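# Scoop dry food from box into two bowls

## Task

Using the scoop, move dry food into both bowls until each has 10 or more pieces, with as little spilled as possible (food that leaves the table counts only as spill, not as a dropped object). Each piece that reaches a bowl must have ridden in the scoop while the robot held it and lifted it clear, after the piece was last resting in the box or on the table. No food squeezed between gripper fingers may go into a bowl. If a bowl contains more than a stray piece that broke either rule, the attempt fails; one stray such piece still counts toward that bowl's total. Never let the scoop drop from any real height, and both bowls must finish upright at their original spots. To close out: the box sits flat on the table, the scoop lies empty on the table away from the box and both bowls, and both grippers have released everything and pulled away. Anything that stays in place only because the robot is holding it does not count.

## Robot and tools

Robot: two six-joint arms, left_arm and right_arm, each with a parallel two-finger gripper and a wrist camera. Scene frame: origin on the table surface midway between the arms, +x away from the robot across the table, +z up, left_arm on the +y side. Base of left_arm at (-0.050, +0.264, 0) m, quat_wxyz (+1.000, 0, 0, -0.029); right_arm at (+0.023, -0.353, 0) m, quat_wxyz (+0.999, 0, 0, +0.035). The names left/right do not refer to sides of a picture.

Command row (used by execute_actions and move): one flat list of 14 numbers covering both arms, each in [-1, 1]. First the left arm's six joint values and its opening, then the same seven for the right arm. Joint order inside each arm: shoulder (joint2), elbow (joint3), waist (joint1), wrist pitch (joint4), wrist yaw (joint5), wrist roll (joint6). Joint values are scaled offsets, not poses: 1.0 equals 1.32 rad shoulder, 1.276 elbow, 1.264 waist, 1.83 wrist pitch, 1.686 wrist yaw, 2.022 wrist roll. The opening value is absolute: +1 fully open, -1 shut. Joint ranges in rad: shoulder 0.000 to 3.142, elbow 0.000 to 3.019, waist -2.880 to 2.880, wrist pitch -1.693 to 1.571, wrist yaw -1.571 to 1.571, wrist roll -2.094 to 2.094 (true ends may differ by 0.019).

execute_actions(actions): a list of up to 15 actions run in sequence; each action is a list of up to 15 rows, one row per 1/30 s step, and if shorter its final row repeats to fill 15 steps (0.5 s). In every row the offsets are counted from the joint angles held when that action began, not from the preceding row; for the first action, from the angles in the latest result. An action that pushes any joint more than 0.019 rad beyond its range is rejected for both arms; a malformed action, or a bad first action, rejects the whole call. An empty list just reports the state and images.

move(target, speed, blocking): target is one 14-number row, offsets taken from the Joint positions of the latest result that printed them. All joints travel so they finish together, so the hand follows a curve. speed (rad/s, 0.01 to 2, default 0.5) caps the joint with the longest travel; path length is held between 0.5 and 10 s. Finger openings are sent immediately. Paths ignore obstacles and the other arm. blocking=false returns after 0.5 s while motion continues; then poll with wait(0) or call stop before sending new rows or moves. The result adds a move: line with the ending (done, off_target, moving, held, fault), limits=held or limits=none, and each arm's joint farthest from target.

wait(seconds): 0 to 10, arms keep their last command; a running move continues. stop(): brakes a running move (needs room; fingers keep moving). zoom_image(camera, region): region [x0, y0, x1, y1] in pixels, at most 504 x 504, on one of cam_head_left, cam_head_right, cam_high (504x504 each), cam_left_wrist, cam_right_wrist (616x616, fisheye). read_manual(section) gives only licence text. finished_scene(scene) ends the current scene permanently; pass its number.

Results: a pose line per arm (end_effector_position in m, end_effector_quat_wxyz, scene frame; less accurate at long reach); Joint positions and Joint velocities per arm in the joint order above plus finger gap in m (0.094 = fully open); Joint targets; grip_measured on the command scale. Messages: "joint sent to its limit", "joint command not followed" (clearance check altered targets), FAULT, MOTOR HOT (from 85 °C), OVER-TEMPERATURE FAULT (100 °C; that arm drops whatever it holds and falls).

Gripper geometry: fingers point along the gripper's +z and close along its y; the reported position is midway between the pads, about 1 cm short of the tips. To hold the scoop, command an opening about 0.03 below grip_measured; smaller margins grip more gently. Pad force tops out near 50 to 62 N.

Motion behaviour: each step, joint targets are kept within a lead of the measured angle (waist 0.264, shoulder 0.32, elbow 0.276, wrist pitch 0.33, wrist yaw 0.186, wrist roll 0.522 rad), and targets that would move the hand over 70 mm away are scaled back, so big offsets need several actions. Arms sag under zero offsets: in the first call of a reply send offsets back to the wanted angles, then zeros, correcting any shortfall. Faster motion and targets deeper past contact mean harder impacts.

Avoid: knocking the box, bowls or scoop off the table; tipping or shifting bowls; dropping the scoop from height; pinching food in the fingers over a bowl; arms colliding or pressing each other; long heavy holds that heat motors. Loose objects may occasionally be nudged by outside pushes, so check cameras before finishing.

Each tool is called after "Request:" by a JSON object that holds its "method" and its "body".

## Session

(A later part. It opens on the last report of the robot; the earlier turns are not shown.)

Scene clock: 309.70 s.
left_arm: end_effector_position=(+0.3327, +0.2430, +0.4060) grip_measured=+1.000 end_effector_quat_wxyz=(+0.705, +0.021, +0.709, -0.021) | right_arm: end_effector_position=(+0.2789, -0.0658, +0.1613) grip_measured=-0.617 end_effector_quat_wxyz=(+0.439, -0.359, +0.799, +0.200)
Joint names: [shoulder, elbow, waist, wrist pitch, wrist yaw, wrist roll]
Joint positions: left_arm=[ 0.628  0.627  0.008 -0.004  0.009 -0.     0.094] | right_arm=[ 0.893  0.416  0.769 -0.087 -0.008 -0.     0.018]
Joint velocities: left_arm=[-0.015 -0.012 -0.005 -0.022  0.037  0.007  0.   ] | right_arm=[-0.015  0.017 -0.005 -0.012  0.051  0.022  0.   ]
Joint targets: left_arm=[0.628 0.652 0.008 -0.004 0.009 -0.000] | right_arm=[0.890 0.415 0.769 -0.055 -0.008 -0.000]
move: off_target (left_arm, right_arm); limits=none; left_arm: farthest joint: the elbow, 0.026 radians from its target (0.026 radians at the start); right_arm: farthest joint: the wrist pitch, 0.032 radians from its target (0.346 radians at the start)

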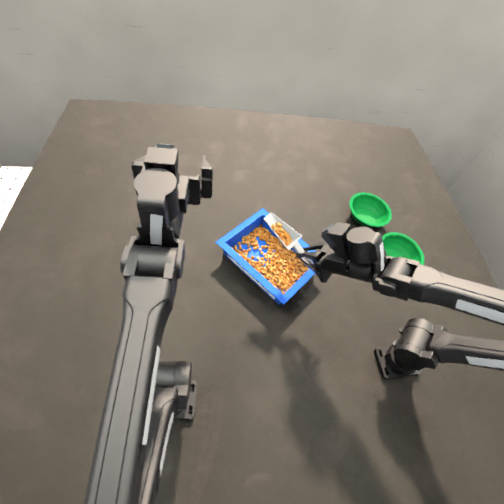

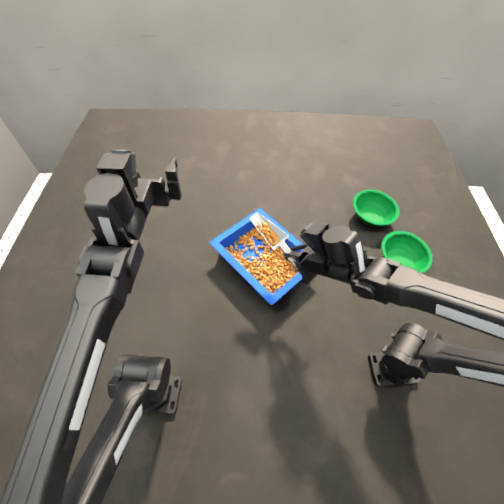

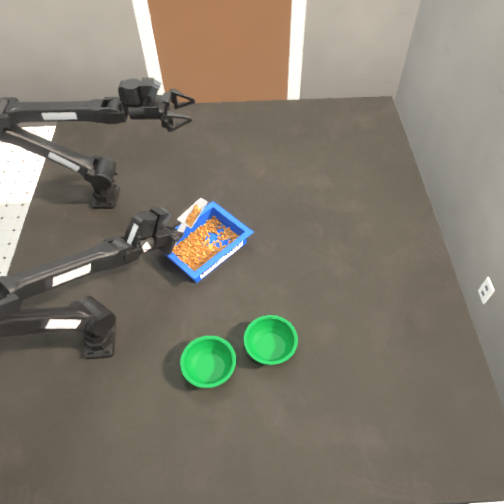

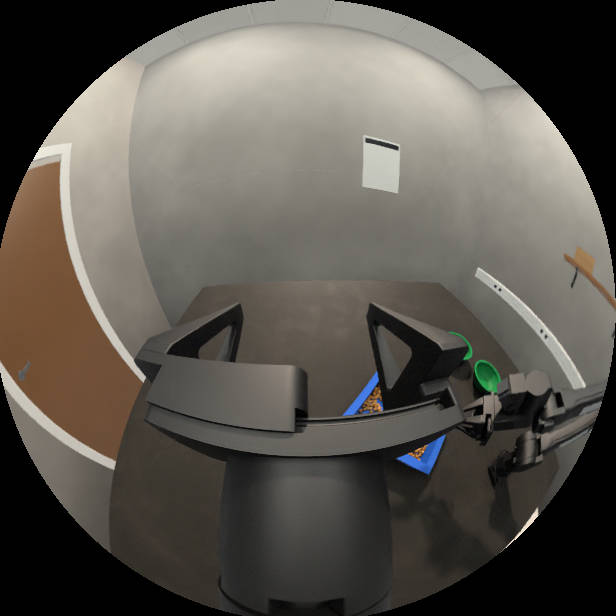

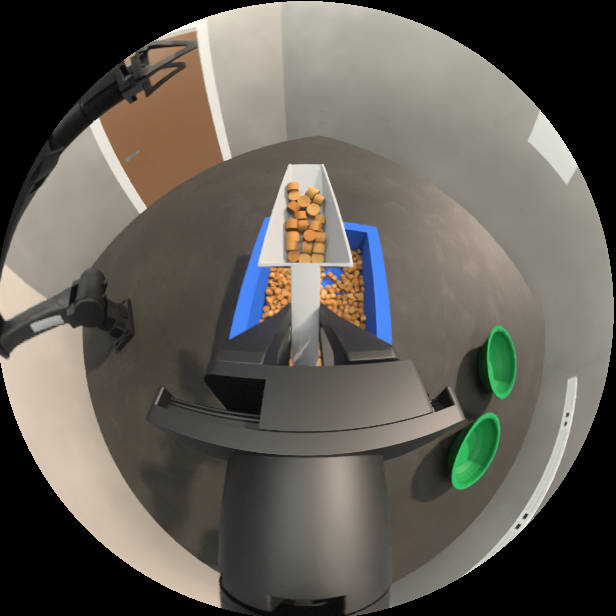

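Request:
{"method": "move", "body": {"target": [0,0.02,0,0,0,0,1, -0.2318,0.1387,-0.8869,-0.5087,0,0,-0.66], "speed": 0.5}}

Request:
{"method": "zoom_image", "body": {"camera": "cam_right_wrist", "region": [190,50,430,310]}}

Scene clock: 336.53 s.
left_arm: end_effector_position=(+0.3327, +0.2430, +0.4060) grip_measured=+1.000 end_effector_quat_wxyz=(+0.705, +0.021, +0.709, -0.021) | right_arm: end_effector_position=(+0.2622, -0.4182, +0.1633) grip_measured=-0.618 end_effector_quat_wxyz=(+0.253, +0.130, +0.958, -0.030)
Joint names: [shoulder, elbow, waist, wrist pitch, wrist yaw, wrist roll]
Joint positions: left_arm=[ 0.628  0.627  0.008 -0.004  0.009 -0.     0.094] | right_arm=[ 0.593  0.538 -0.342 -1.001 -0.009 -0.     0.018]
Joint velocities: left_arm=[-0.005  0.017  0.005 -0.007 -0.066  0.007  0.   ] | right_arm=[-0.024 -0.022 -0.024 -0.027  0.037 -0.022 -0.   ]
Joint targets: left_arm=[0.628 0.652 0.008 -0.004 0.009 -0.000] | right_arm=[0.587 0.594 -0.352 -1.018 -0.009 -0.000]
move: off_target (left_arm, right_arm); limits=none; left_arm: farthest joint: the elbow, 0.026 radians from its target (0.026 radians at the start); right_arm: farthest joint: the elbow, 0.055 radians from its target (0.177 radians at the start)

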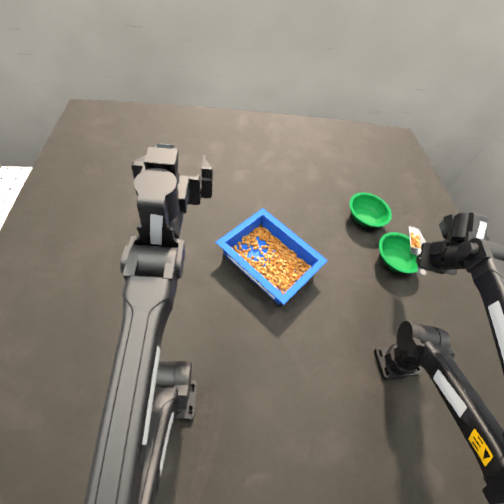

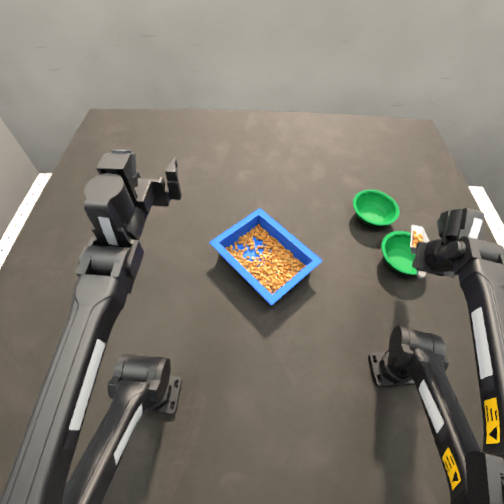

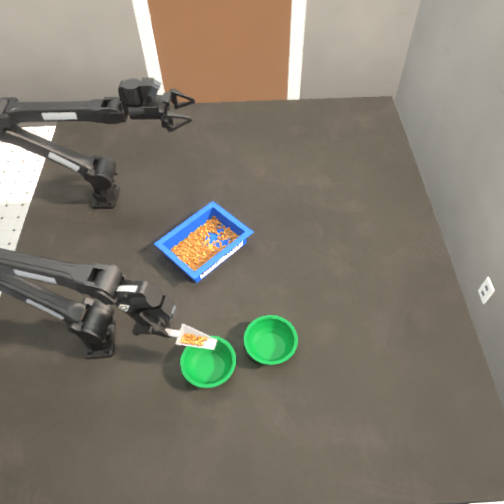

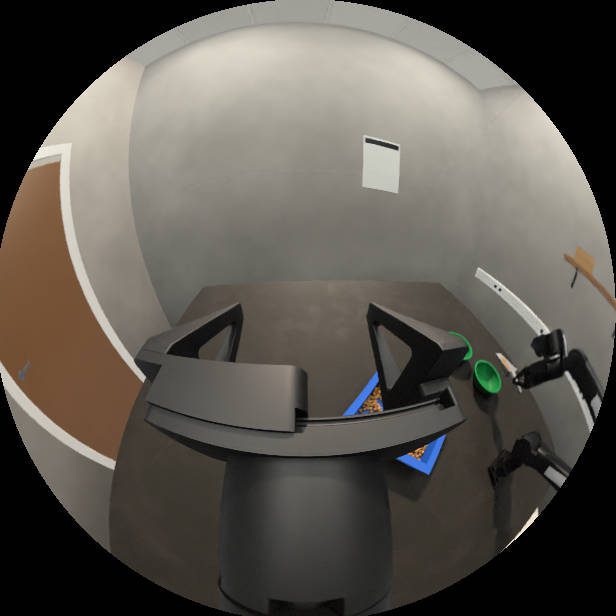

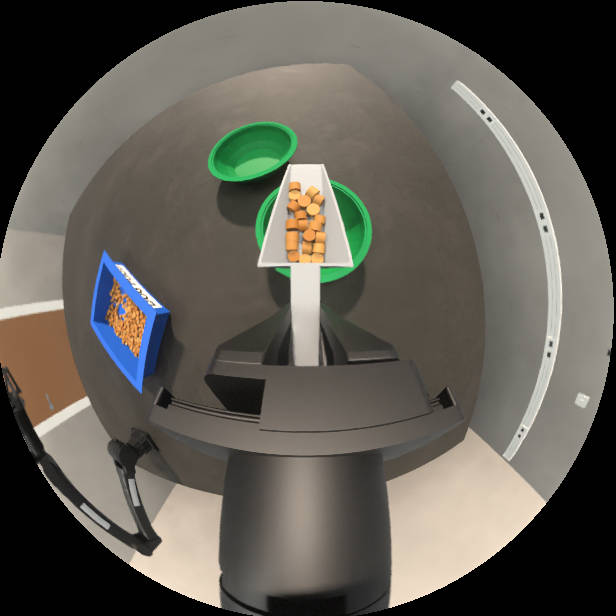

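Region (190, 50, 430, 310) of cam_right_wrist's 616x616 image, scaled by 1.938, with more detail than that image has; it fills the left 465 columns of this view, and the rest is white.

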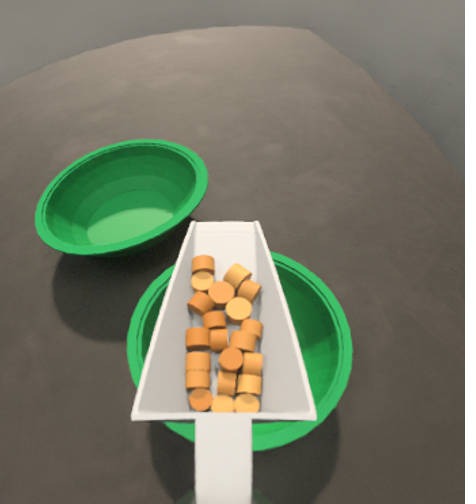

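Request:
{"method": "move", "body": {"target": [0,0.02,0,0,0,0,1, 0.3788,0.355,-0.0293,-0.3361,0,0,-0.66], "speed": 0.25}}

Request:
{"method": "zoom_image", "body": {"camera": "cam_right_wrist", "region": [190,40,430,300]}}

Scene clock: 357.47 s.
left_arm: end_effector_position=(+0.3327, +0.2430, +0.4060) grip_measured=+1.000 end_effector_quat_wxyz=(+0.705, +0.021, +0.709, -0.021) | right_arm: end_effector_position=(+0.2545, -0.4211, +0.2007) grip_measured=-0.618 end_effector_quat_wxyz=(-0.084, +0.145, +0.986, +0.017)
Joint names: [shoulder, elbow, waist, wrist pitch, wrist yaw, wrist roll]
Joint positions: left_arm=[ 0.628  0.627  0.008 -0.004  0.009 -0.     0.094] | right_arm=[ 1.086  0.943 -0.362 -1.599 -0.009 -0.     0.018]
Joint velocities: left_arm=[-0.005 -0.007 -0.005 -0.012  0.022 -0.007  0.   ] | right_arm=[-0.005  0.002  0.005 -0.022  0.022  0.022  0.   ]
Joint targets: left_arm=[0.628 0.652 0.008 -0.004 0.009 -0.000] | right_arm=[1.093 0.990 -0.379 -1.616 -0.009 -0.000]
move: off_target (left_arm, right_arm); limits=none; left_arm: farthest joint: the elbow, 0.026 radians from its target (0.026 radians at the start); right_arm: farthest joint: the elbow, 0.048 radians from its target (0.453 radians at the start)

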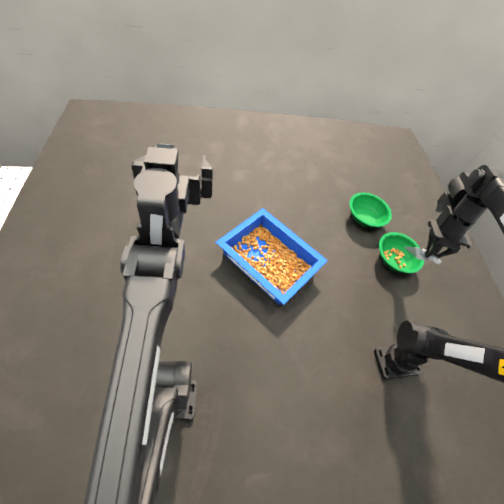

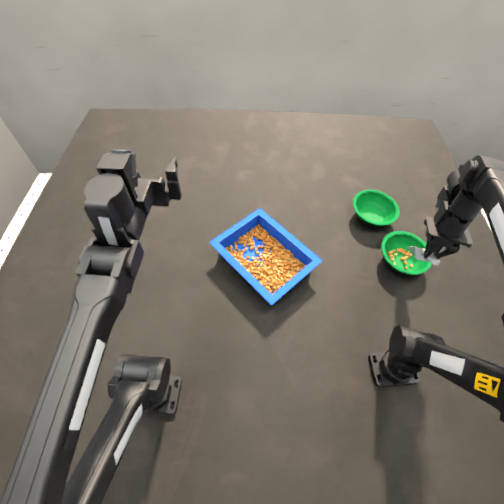

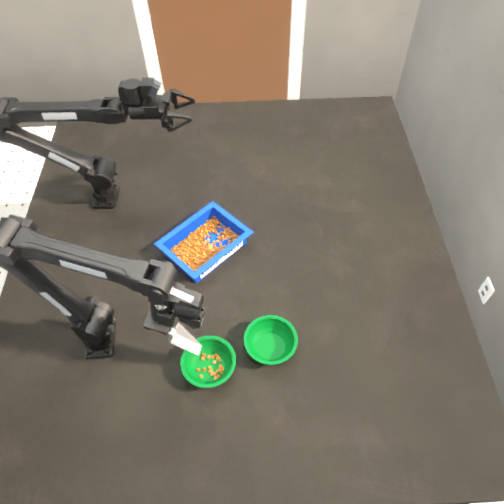

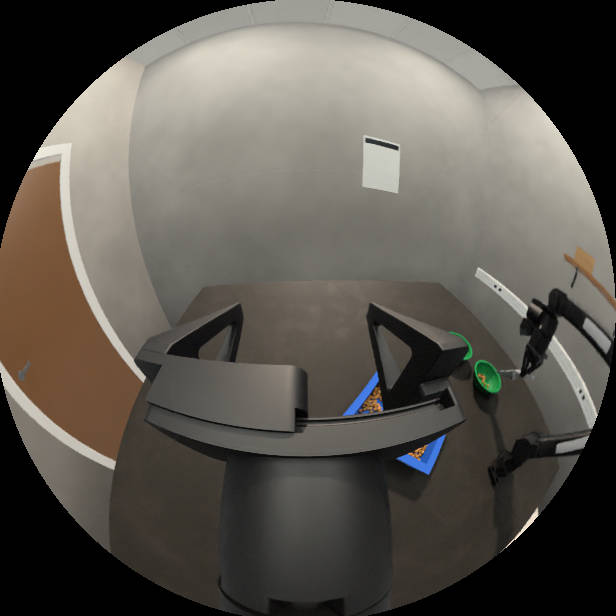

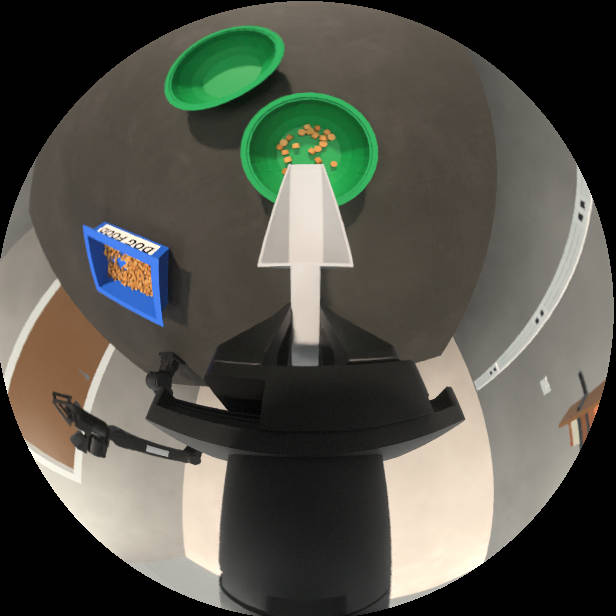

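Region (190, 40, 430, 300) of cam_right_wrist's 616x616 image, scaled by 1.938, with more detail than that image has; it fills the left 465 columns of this view, and the rest is white.

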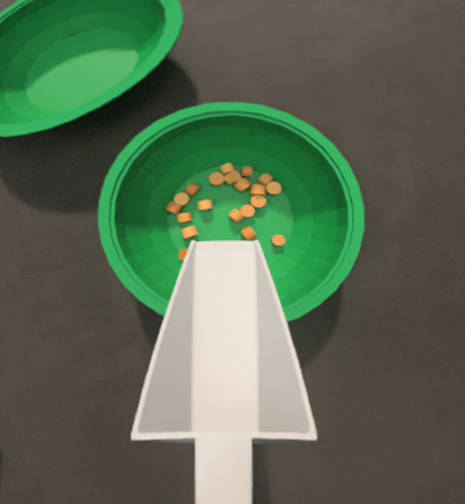

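Request:
{"method": "move", "body": {"target": [0,0.02,0,0,0,0,1, 0.1076,0.192,0.8497,0.024,0,0,-0.66], "speed": 0.8}}

Request:
{"method": "zoom_image", "body": {"camera": "cam_right_wrist", "region": [190,20,430,300]}}

Scene clock: 367.00 s.
left_arm: end_effector_position=(+0.3327, +0.2430, +0.4060) grip_measured=+1.000 end_effector_quat_wxyz=(+0.705, +0.021, +0.709, -0.021) | right_arm: end_effector_position=(+0.2466, -0.1290, +0.2353) grip_measured=-0.618 end_effector_quat_wxyz=(-0.037, -0.381, +0.924, -0.010)
Joint names: [shoulder, elbow, waist, wrist pitch, wrist yaw, wrist roll]
Joint positions: left_arm=[ 0.628  0.627  0.008 -0.004  0.009 -0.     0.094] | right_arm=[ 1.216  1.141  0.712 -1.571 -0.009 -0.     0.018]
Joint velocities: left_arm=[ 0.005  0.007 -0.005 -0.002  0.022  0.037  0.   ] | right_arm=[-0.005  0.002  0.015 -0.012  0.007  0.007 -0.   ]
Joint targets: left_arm=[0.628 0.652 0.008 -0.004 0.009 -0.000] | right_arm=[1.228 1.188 0.711 -1.555 -0.009 -0.000]
move: off_target (left_arm, right_arm); limits=none; left_arm: farthest joint: the elbow, 0.026 radians from its target (0.026 radians at the start); right_arm: farthest joint: the elbow, 0.047 radians from its target (0.245 radians at the start)

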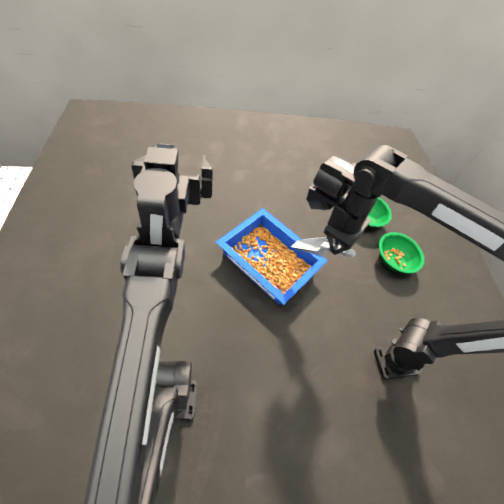

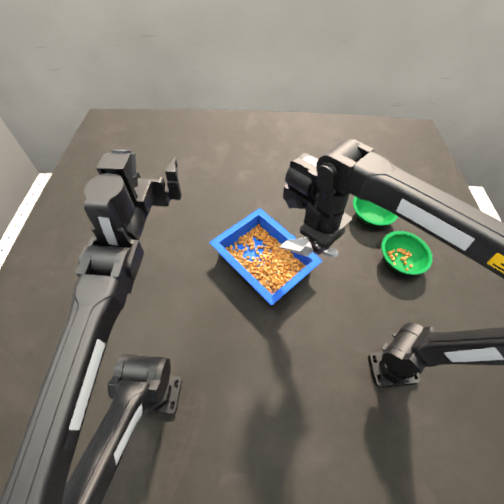

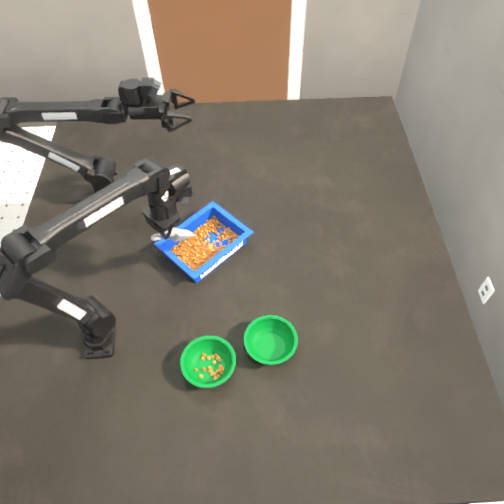

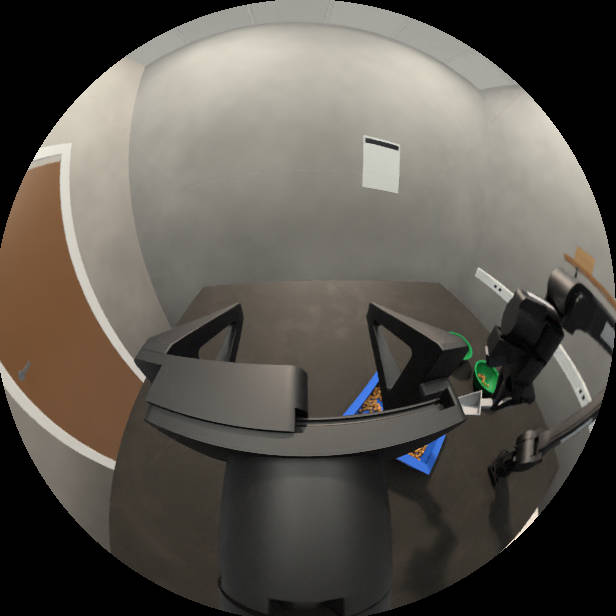

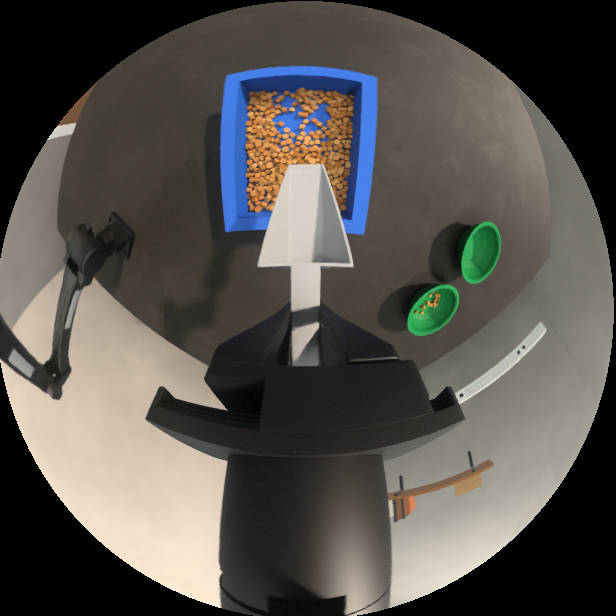

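Region (190, 20, 430, 300) of cam_right_wrist's 616x616 image, scaled by 1.800, with more detail than that image has; it fills the left 432 columns of this view, and the rest is white.

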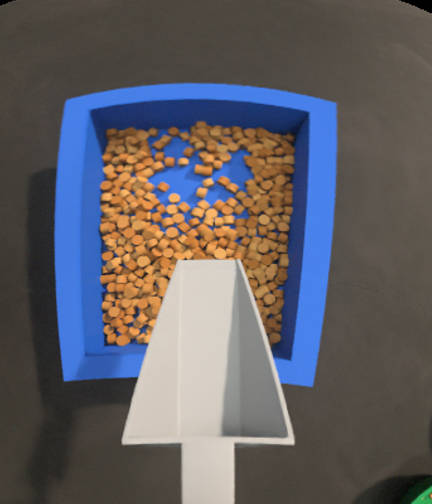

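Request:
{"method": "move", "body": {"target": [0,0.02,0,0,0,0,1, 0.228,-0.0635,-0.019,0.1279,0,0,-0.66], "speed": 0.3}}

Request:
{"method": "zoom_image", "body": {"camera": "cam_right_wrist", "region": [190,20,430,300]}}

Scene clock: 385.90 s.
left_arm: end_effector_position=(+0.3327, +0.2430, +0.4060) grip_measured=+1.000 end_effector_quat_wxyz=(+0.705, +0.021, +0.709, -0.021) | right_arm: end_effector_position=(+0.2770, -0.1024, +0.1087) grip_measured=-0.618 end_effector_quat_wxyz=(-0.105, -0.375, +0.920, -0.038)
Joint names: [shoulder, elbow, waist, wrist pitch, wrist yaw, wrist roll]
Joint positions: left_arm=[ 0.628  0.627  0.008 -0.004  0.009 -0.     0.094] | right_arm=[ 1.51   1.065  0.704 -1.351 -0.009 -0.     0.018]
Joint velocities: left_arm=[-0.005 -0.022 -0.015 -0.017 -0.022 -0.037  0.   ] | right_arm=[-0.005  0.002 -0.005  0.002  0.037  0.066  0.001]
Joint targets: left_arm=[0.628 0.652 0.008 -0.004 0.009 -0.000] | right_arm=[1.518 1.060 0.688 -1.337 -0.009 -0.000]
move: off_target (left_arm); limits=none; left_arm: farthest joint: the elbow, 0.026 radians from its target (0.026 radians at the start); right_arm: farthest joint: the waist, 0.016 radians from its target (0.024 radians at the start)

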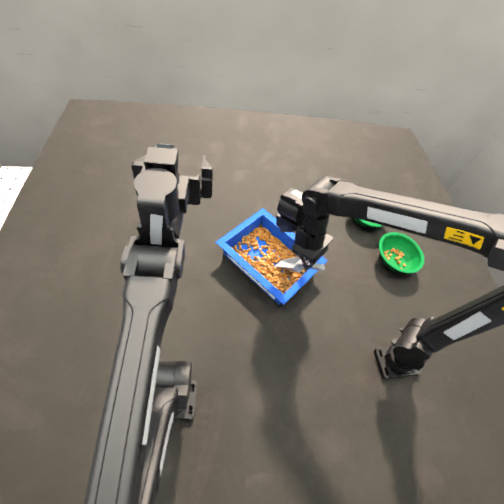

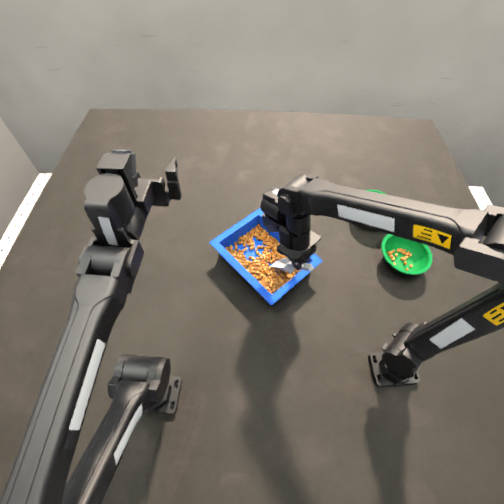

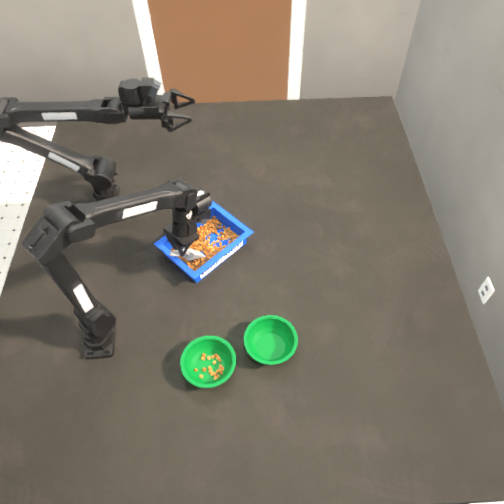

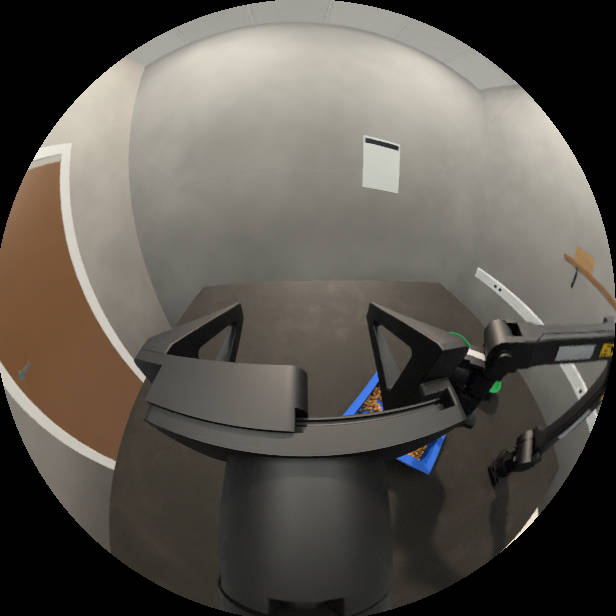

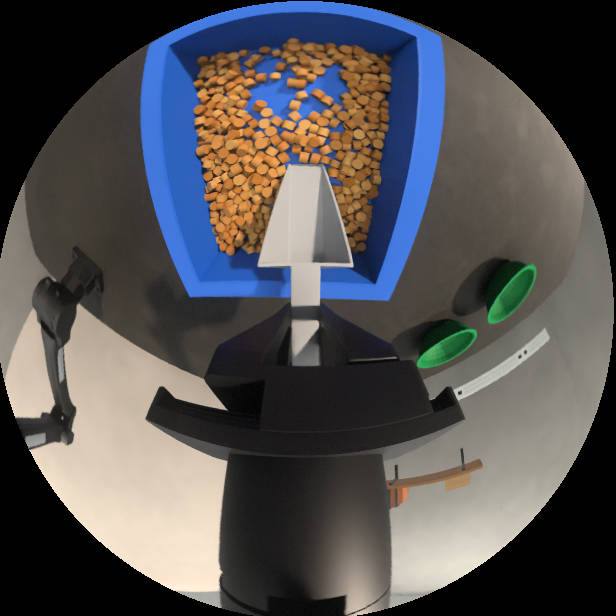

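Region (190, 20, 430, 300) of cam_right_wrist's 616x616 image, scaled by 1.800, with more detail than that image has; it fills the left 432 columns of this view, and the rest is white.

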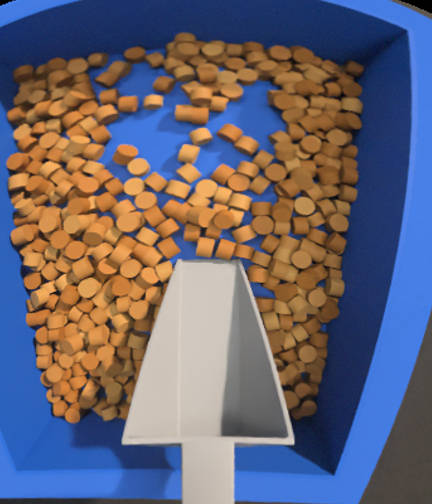

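Request:
{"method": "move", "body": {"target": [0,0.02,0,0,0,0,1, -0.0492,-0.1082,0,0.1929,0,0,-0.66], "speed": 0.15}}

Request:
{"method": "zoom_image", "body": {"camera": "cam_right_wrist", "region": [190,40,430,300]}}

Scene clock: 397.20 s.
left_arm: end_effector_position=(+0.3327, +0.2430, +0.4060) grip_measured=+1.000 end_effector_quat_wxyz=(+0.705, +0.021, +0.709, -0.021) | right_arm: end_effector_position=(+0.2972, -0.0826, +0.0809) grip_measured=-0.618 end_effector_quat_wxyz=(+0.016, -0.378, +0.926, +0.011)
Joint names: [shoulder, elbow, waist, wrist pitch, wrist yaw, wrist roll]
Joint positions: left_arm=[ 0.628  0.627  0.008 -0.004  0.009 -0.     0.094] | right_arm=[ 1.448  0.934  0.704 -1.017 -0.009 -0.     0.018]
Joint velocities: left_arm=[-0.005 -0.002 -0.005  0.002 -0.037  0.022  0.   ] | right_arm=[-0.015 -0.007 -0.024 -0.007 -0.037 -0.022 -0.001]
Joint targets: left_arm=[0.628 0.652 0.008 -0.004 0.009 -0.000] | right_arm=[1.445 0.927 0.704 -0.998 -0.009 -0.000]
move: off_target (left_arm); limits=none; left_arm: farthest joint: the elbow, 0.026 radians from its target (0.026 radians at the start); right_arm: farthest joint: the wrist pitch, 0.019 radians from its target (0.353 radians at the start)

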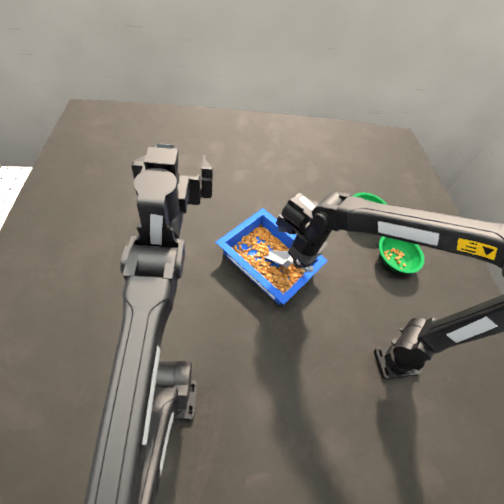

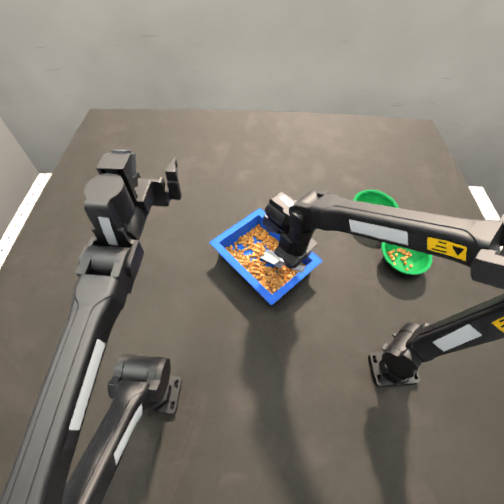

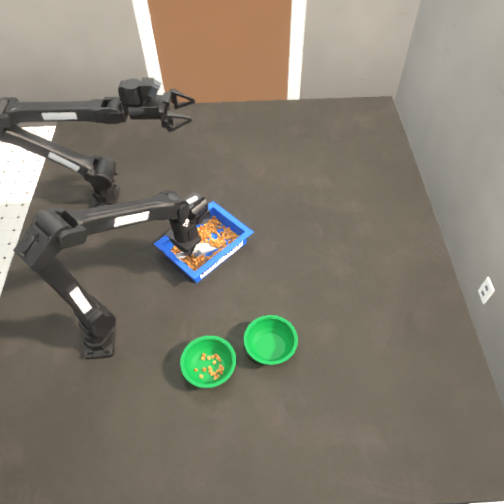

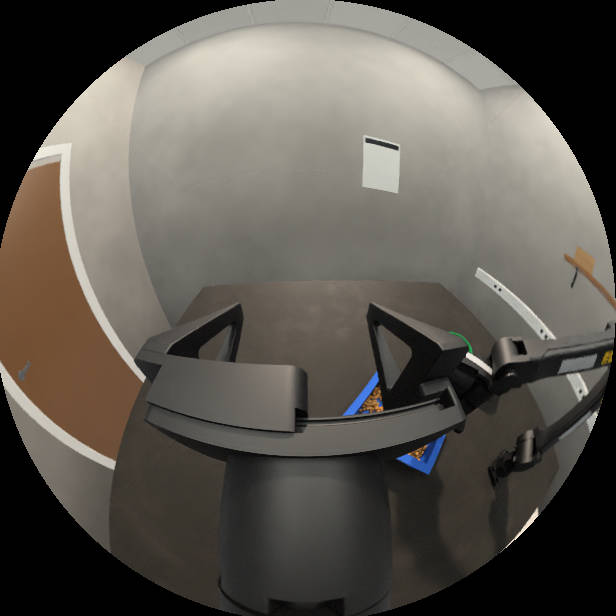

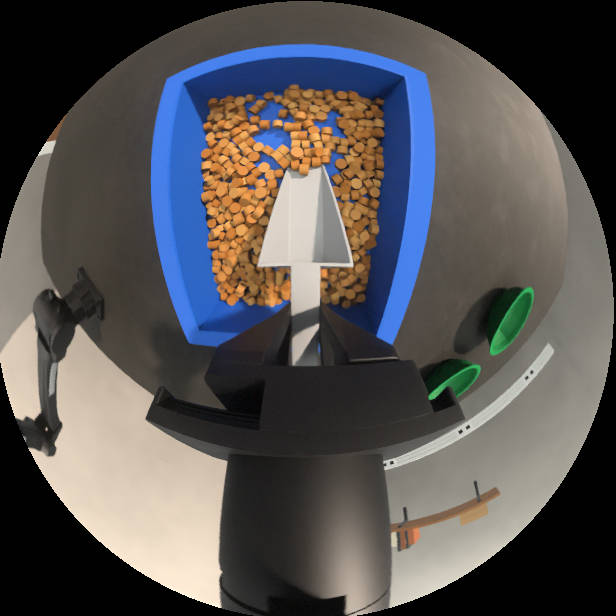

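Region (190, 40, 430, 300) of cam_right_wrist's 616x616 image, scaled by 1.938, with more detail than that image has; it fills the left 465 columns of this view, and the rest is white.

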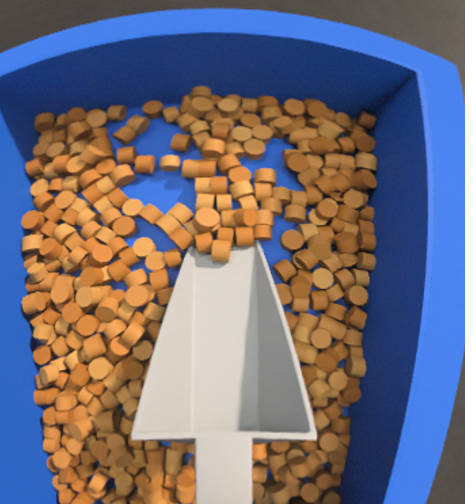

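Request:
{"method": "move", "body": {"target": [0,0.02,0,0,0,0,1, 0.0674,-0.0188,0,0.1634,0,0,-0.66], "speed": 0.13}}

Request:
{"method": "zoom_image", "body": {"camera": "cam_right_wrist", "region": [200,70,420,300]}}

Scene clock: 405.27 s.
left_arm: end_effector_position=(+0.3327, +0.2430, +0.4060) grip_measured=+1.000 end_effector_quat_wxyz=(+0.705, +0.021, +0.709, -0.021) | right_arm: end_effector_position=(+0.3371, -0.0436, +0.0575) grip_measured=-0.618 end_effector_quat_wxyz=(+0.105, -0.376, +0.919, +0.048)
Joint names: [shoulder, elbow, waist, wrist pitch, wrist yaw, wrist roll]
Joint positions: left_arm=[ 0.628  0.627  0.008 -0.004  0.009 -0.     0.094] | right_arm=[ 1.516  0.916  0.704 -0.74  -0.009 -0.     0.018]
Joint velocities: left_arm=[-0.005  0.007 -0.005 -0.017 -0.139  0.007  0.   ] | right_arm=[-0.015  0.007  0.015  0.017 -0.022  0.007  0.001]
Joint targets: left_arm=[0.628 0.652 0.008 -0.004 0.009 -0.000] | right_arm=[1.537 0.910 0.704 -0.718 -0.009 -0.000]
move: off_target (left_arm, right_arm); limits=none; left_arm: farthest joint: the elbow, 0.026 radians from its target (0.026 radians at the start); right_arm: farthest joint: the wrist pitch, 0.022 radians from its target (0.299 radians at the start)

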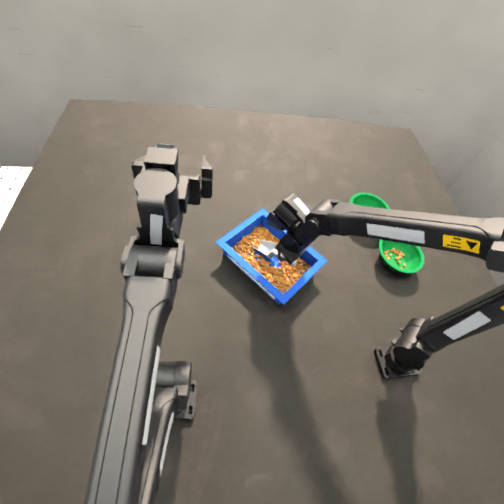

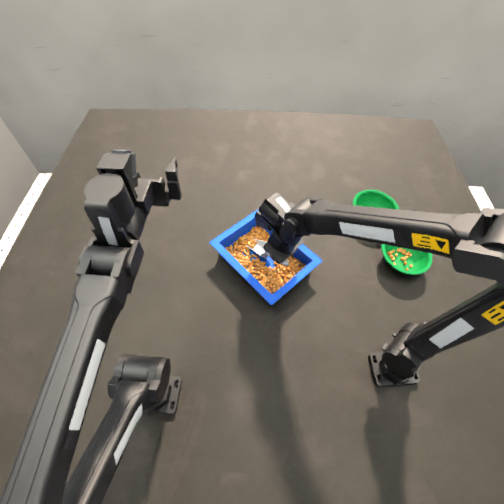

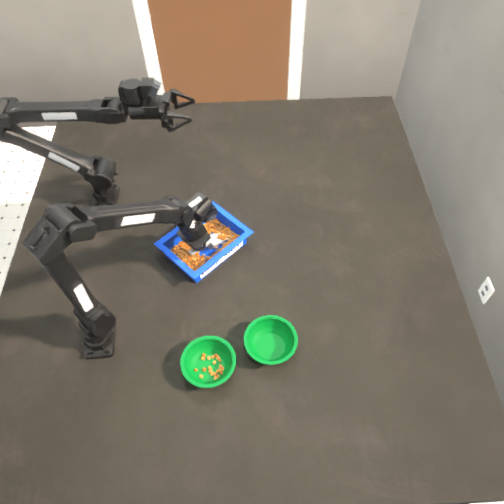

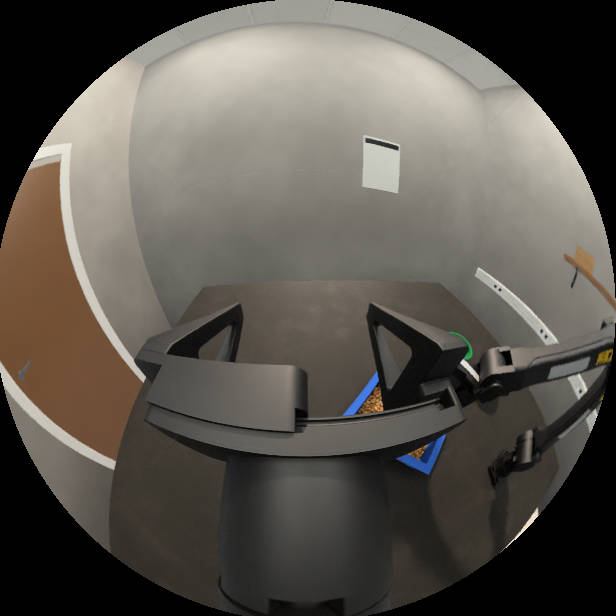

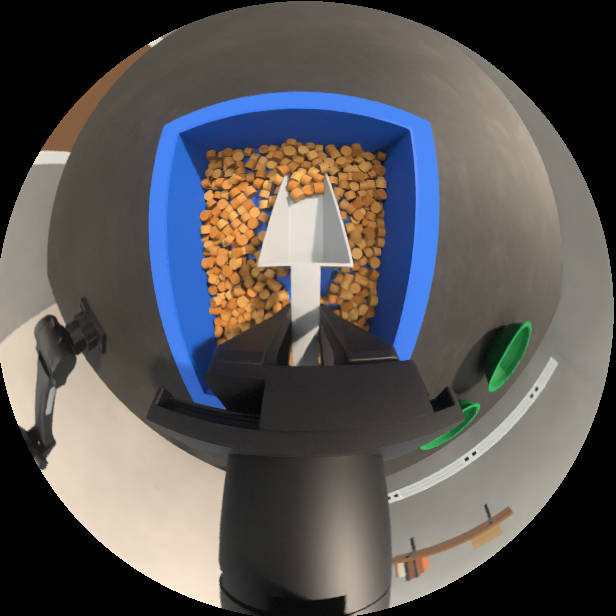

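Region (200, 70, 420, 300) of cam_right_wrist's 616x616 image, scaled by 2.191, with more detail than that image has; it fills the left 482 columns of this view, and the rest is white.

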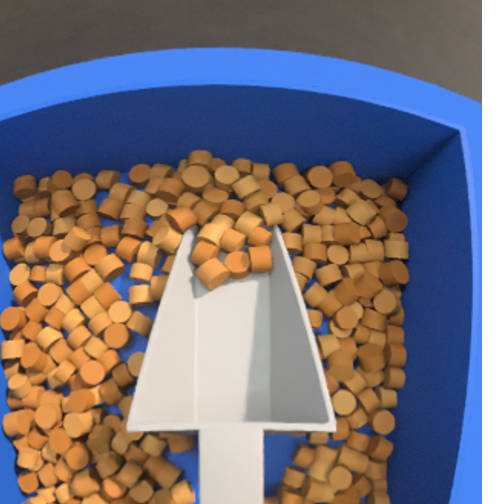

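Request:
{"method": "move", "body": {"target": [0,0.02,0,0,0,0,1, 0.0371,-0.003,0,0.0628,0,0,-0.66], "speed": 0.1}}

Request:
{"method": "zoom_image", "body": {"camera": "cam_right_wrist", "region": [200,70,420,300]}}

Scene clock: 410.20 s.
left_arm: end_effector_position=(+0.3327, +0.2430, +0.4060) grip_measured=+1.000 end_effector_quat_wxyz=(+0.705, +0.021, +0.709, -0.021) | right_arm: end_effector_position=(+0.3505, -0.0305, +0.0503) grip_measured=-0.618 end_effector_quat_wxyz=(+0.132, -0.375, +0.916, +0.059)
Joint names: [shoulder, elbow, waist, wrist pitch, wrist yaw, wrist roll]
Joint positions: left_arm=[ 0.628  0.627  0.008 -0.004  0.009 -0.     0.094] | right_arm=[ 1.546  0.916  0.704 -0.651 -0.009 -0.     0.018]
Joint velocities: left_arm=[ 0.005  0.007  0.005 -0.007 -0.066  0.007  0.   ] | right_arm=[-0.034 -0.007 -0.024  0.012 -0.007  0.022 -0.   ]
Joint targets: left_arm=[0.628 0.652 0.008 -0.004 0.009 -0.000] | right_arm=[1.565 0.913 0.704 -0.625 -0.009 -0.000]
move: off_target (left_arm, right_arm); limits=none; left_arm: farthest joint: the elbow, 0.026 radians from its target (0.026 radians at the start); right_arm: farthest joint: the wrist pitch, 0.026 radians from its target (0.115 radians at the start)

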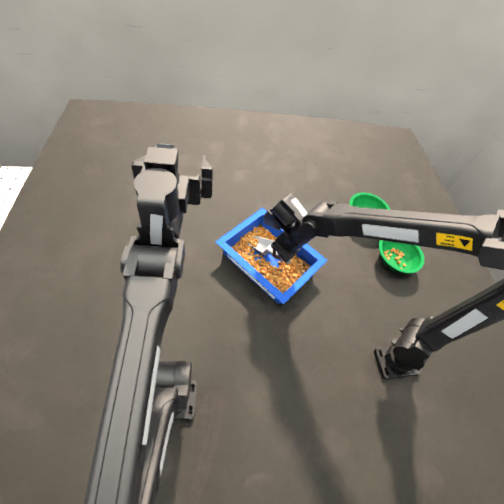

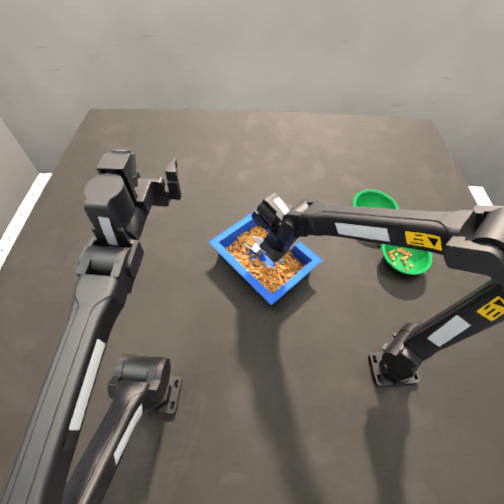

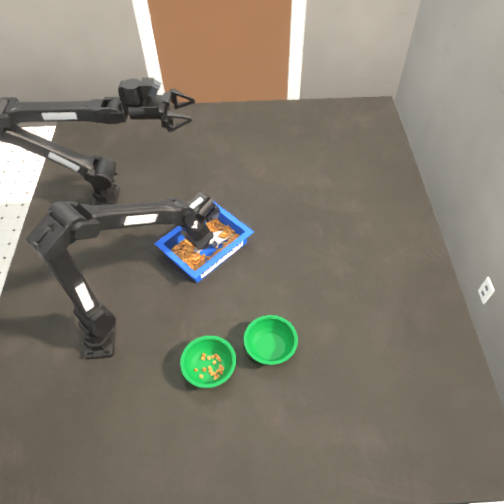

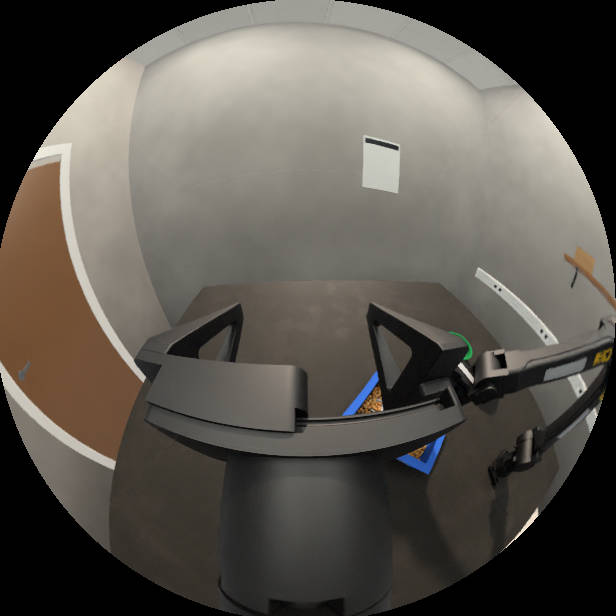

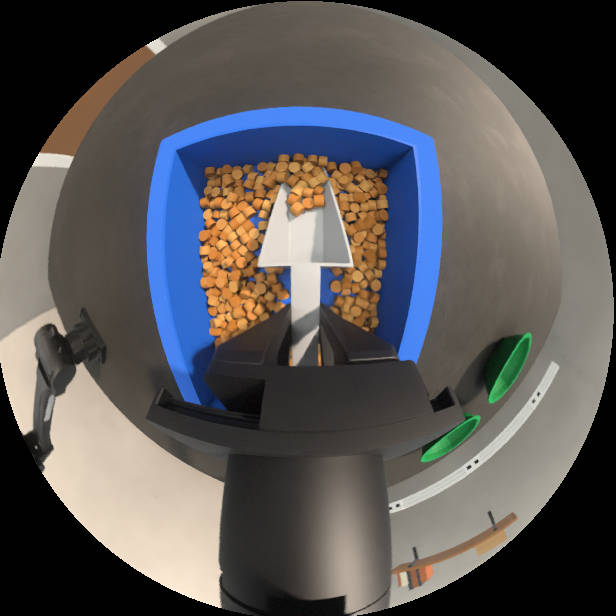

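Region (200, 70, 420, 300) of cam_right_wrist's 616x616 image, scaled by 2.191, with more detail than that image has; it fills the left 482 columns of this view, and the rest is white.

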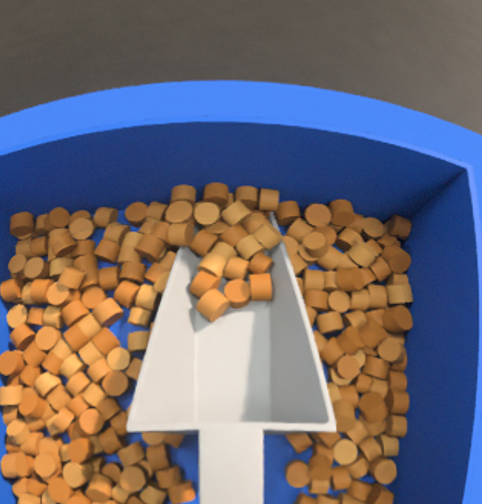

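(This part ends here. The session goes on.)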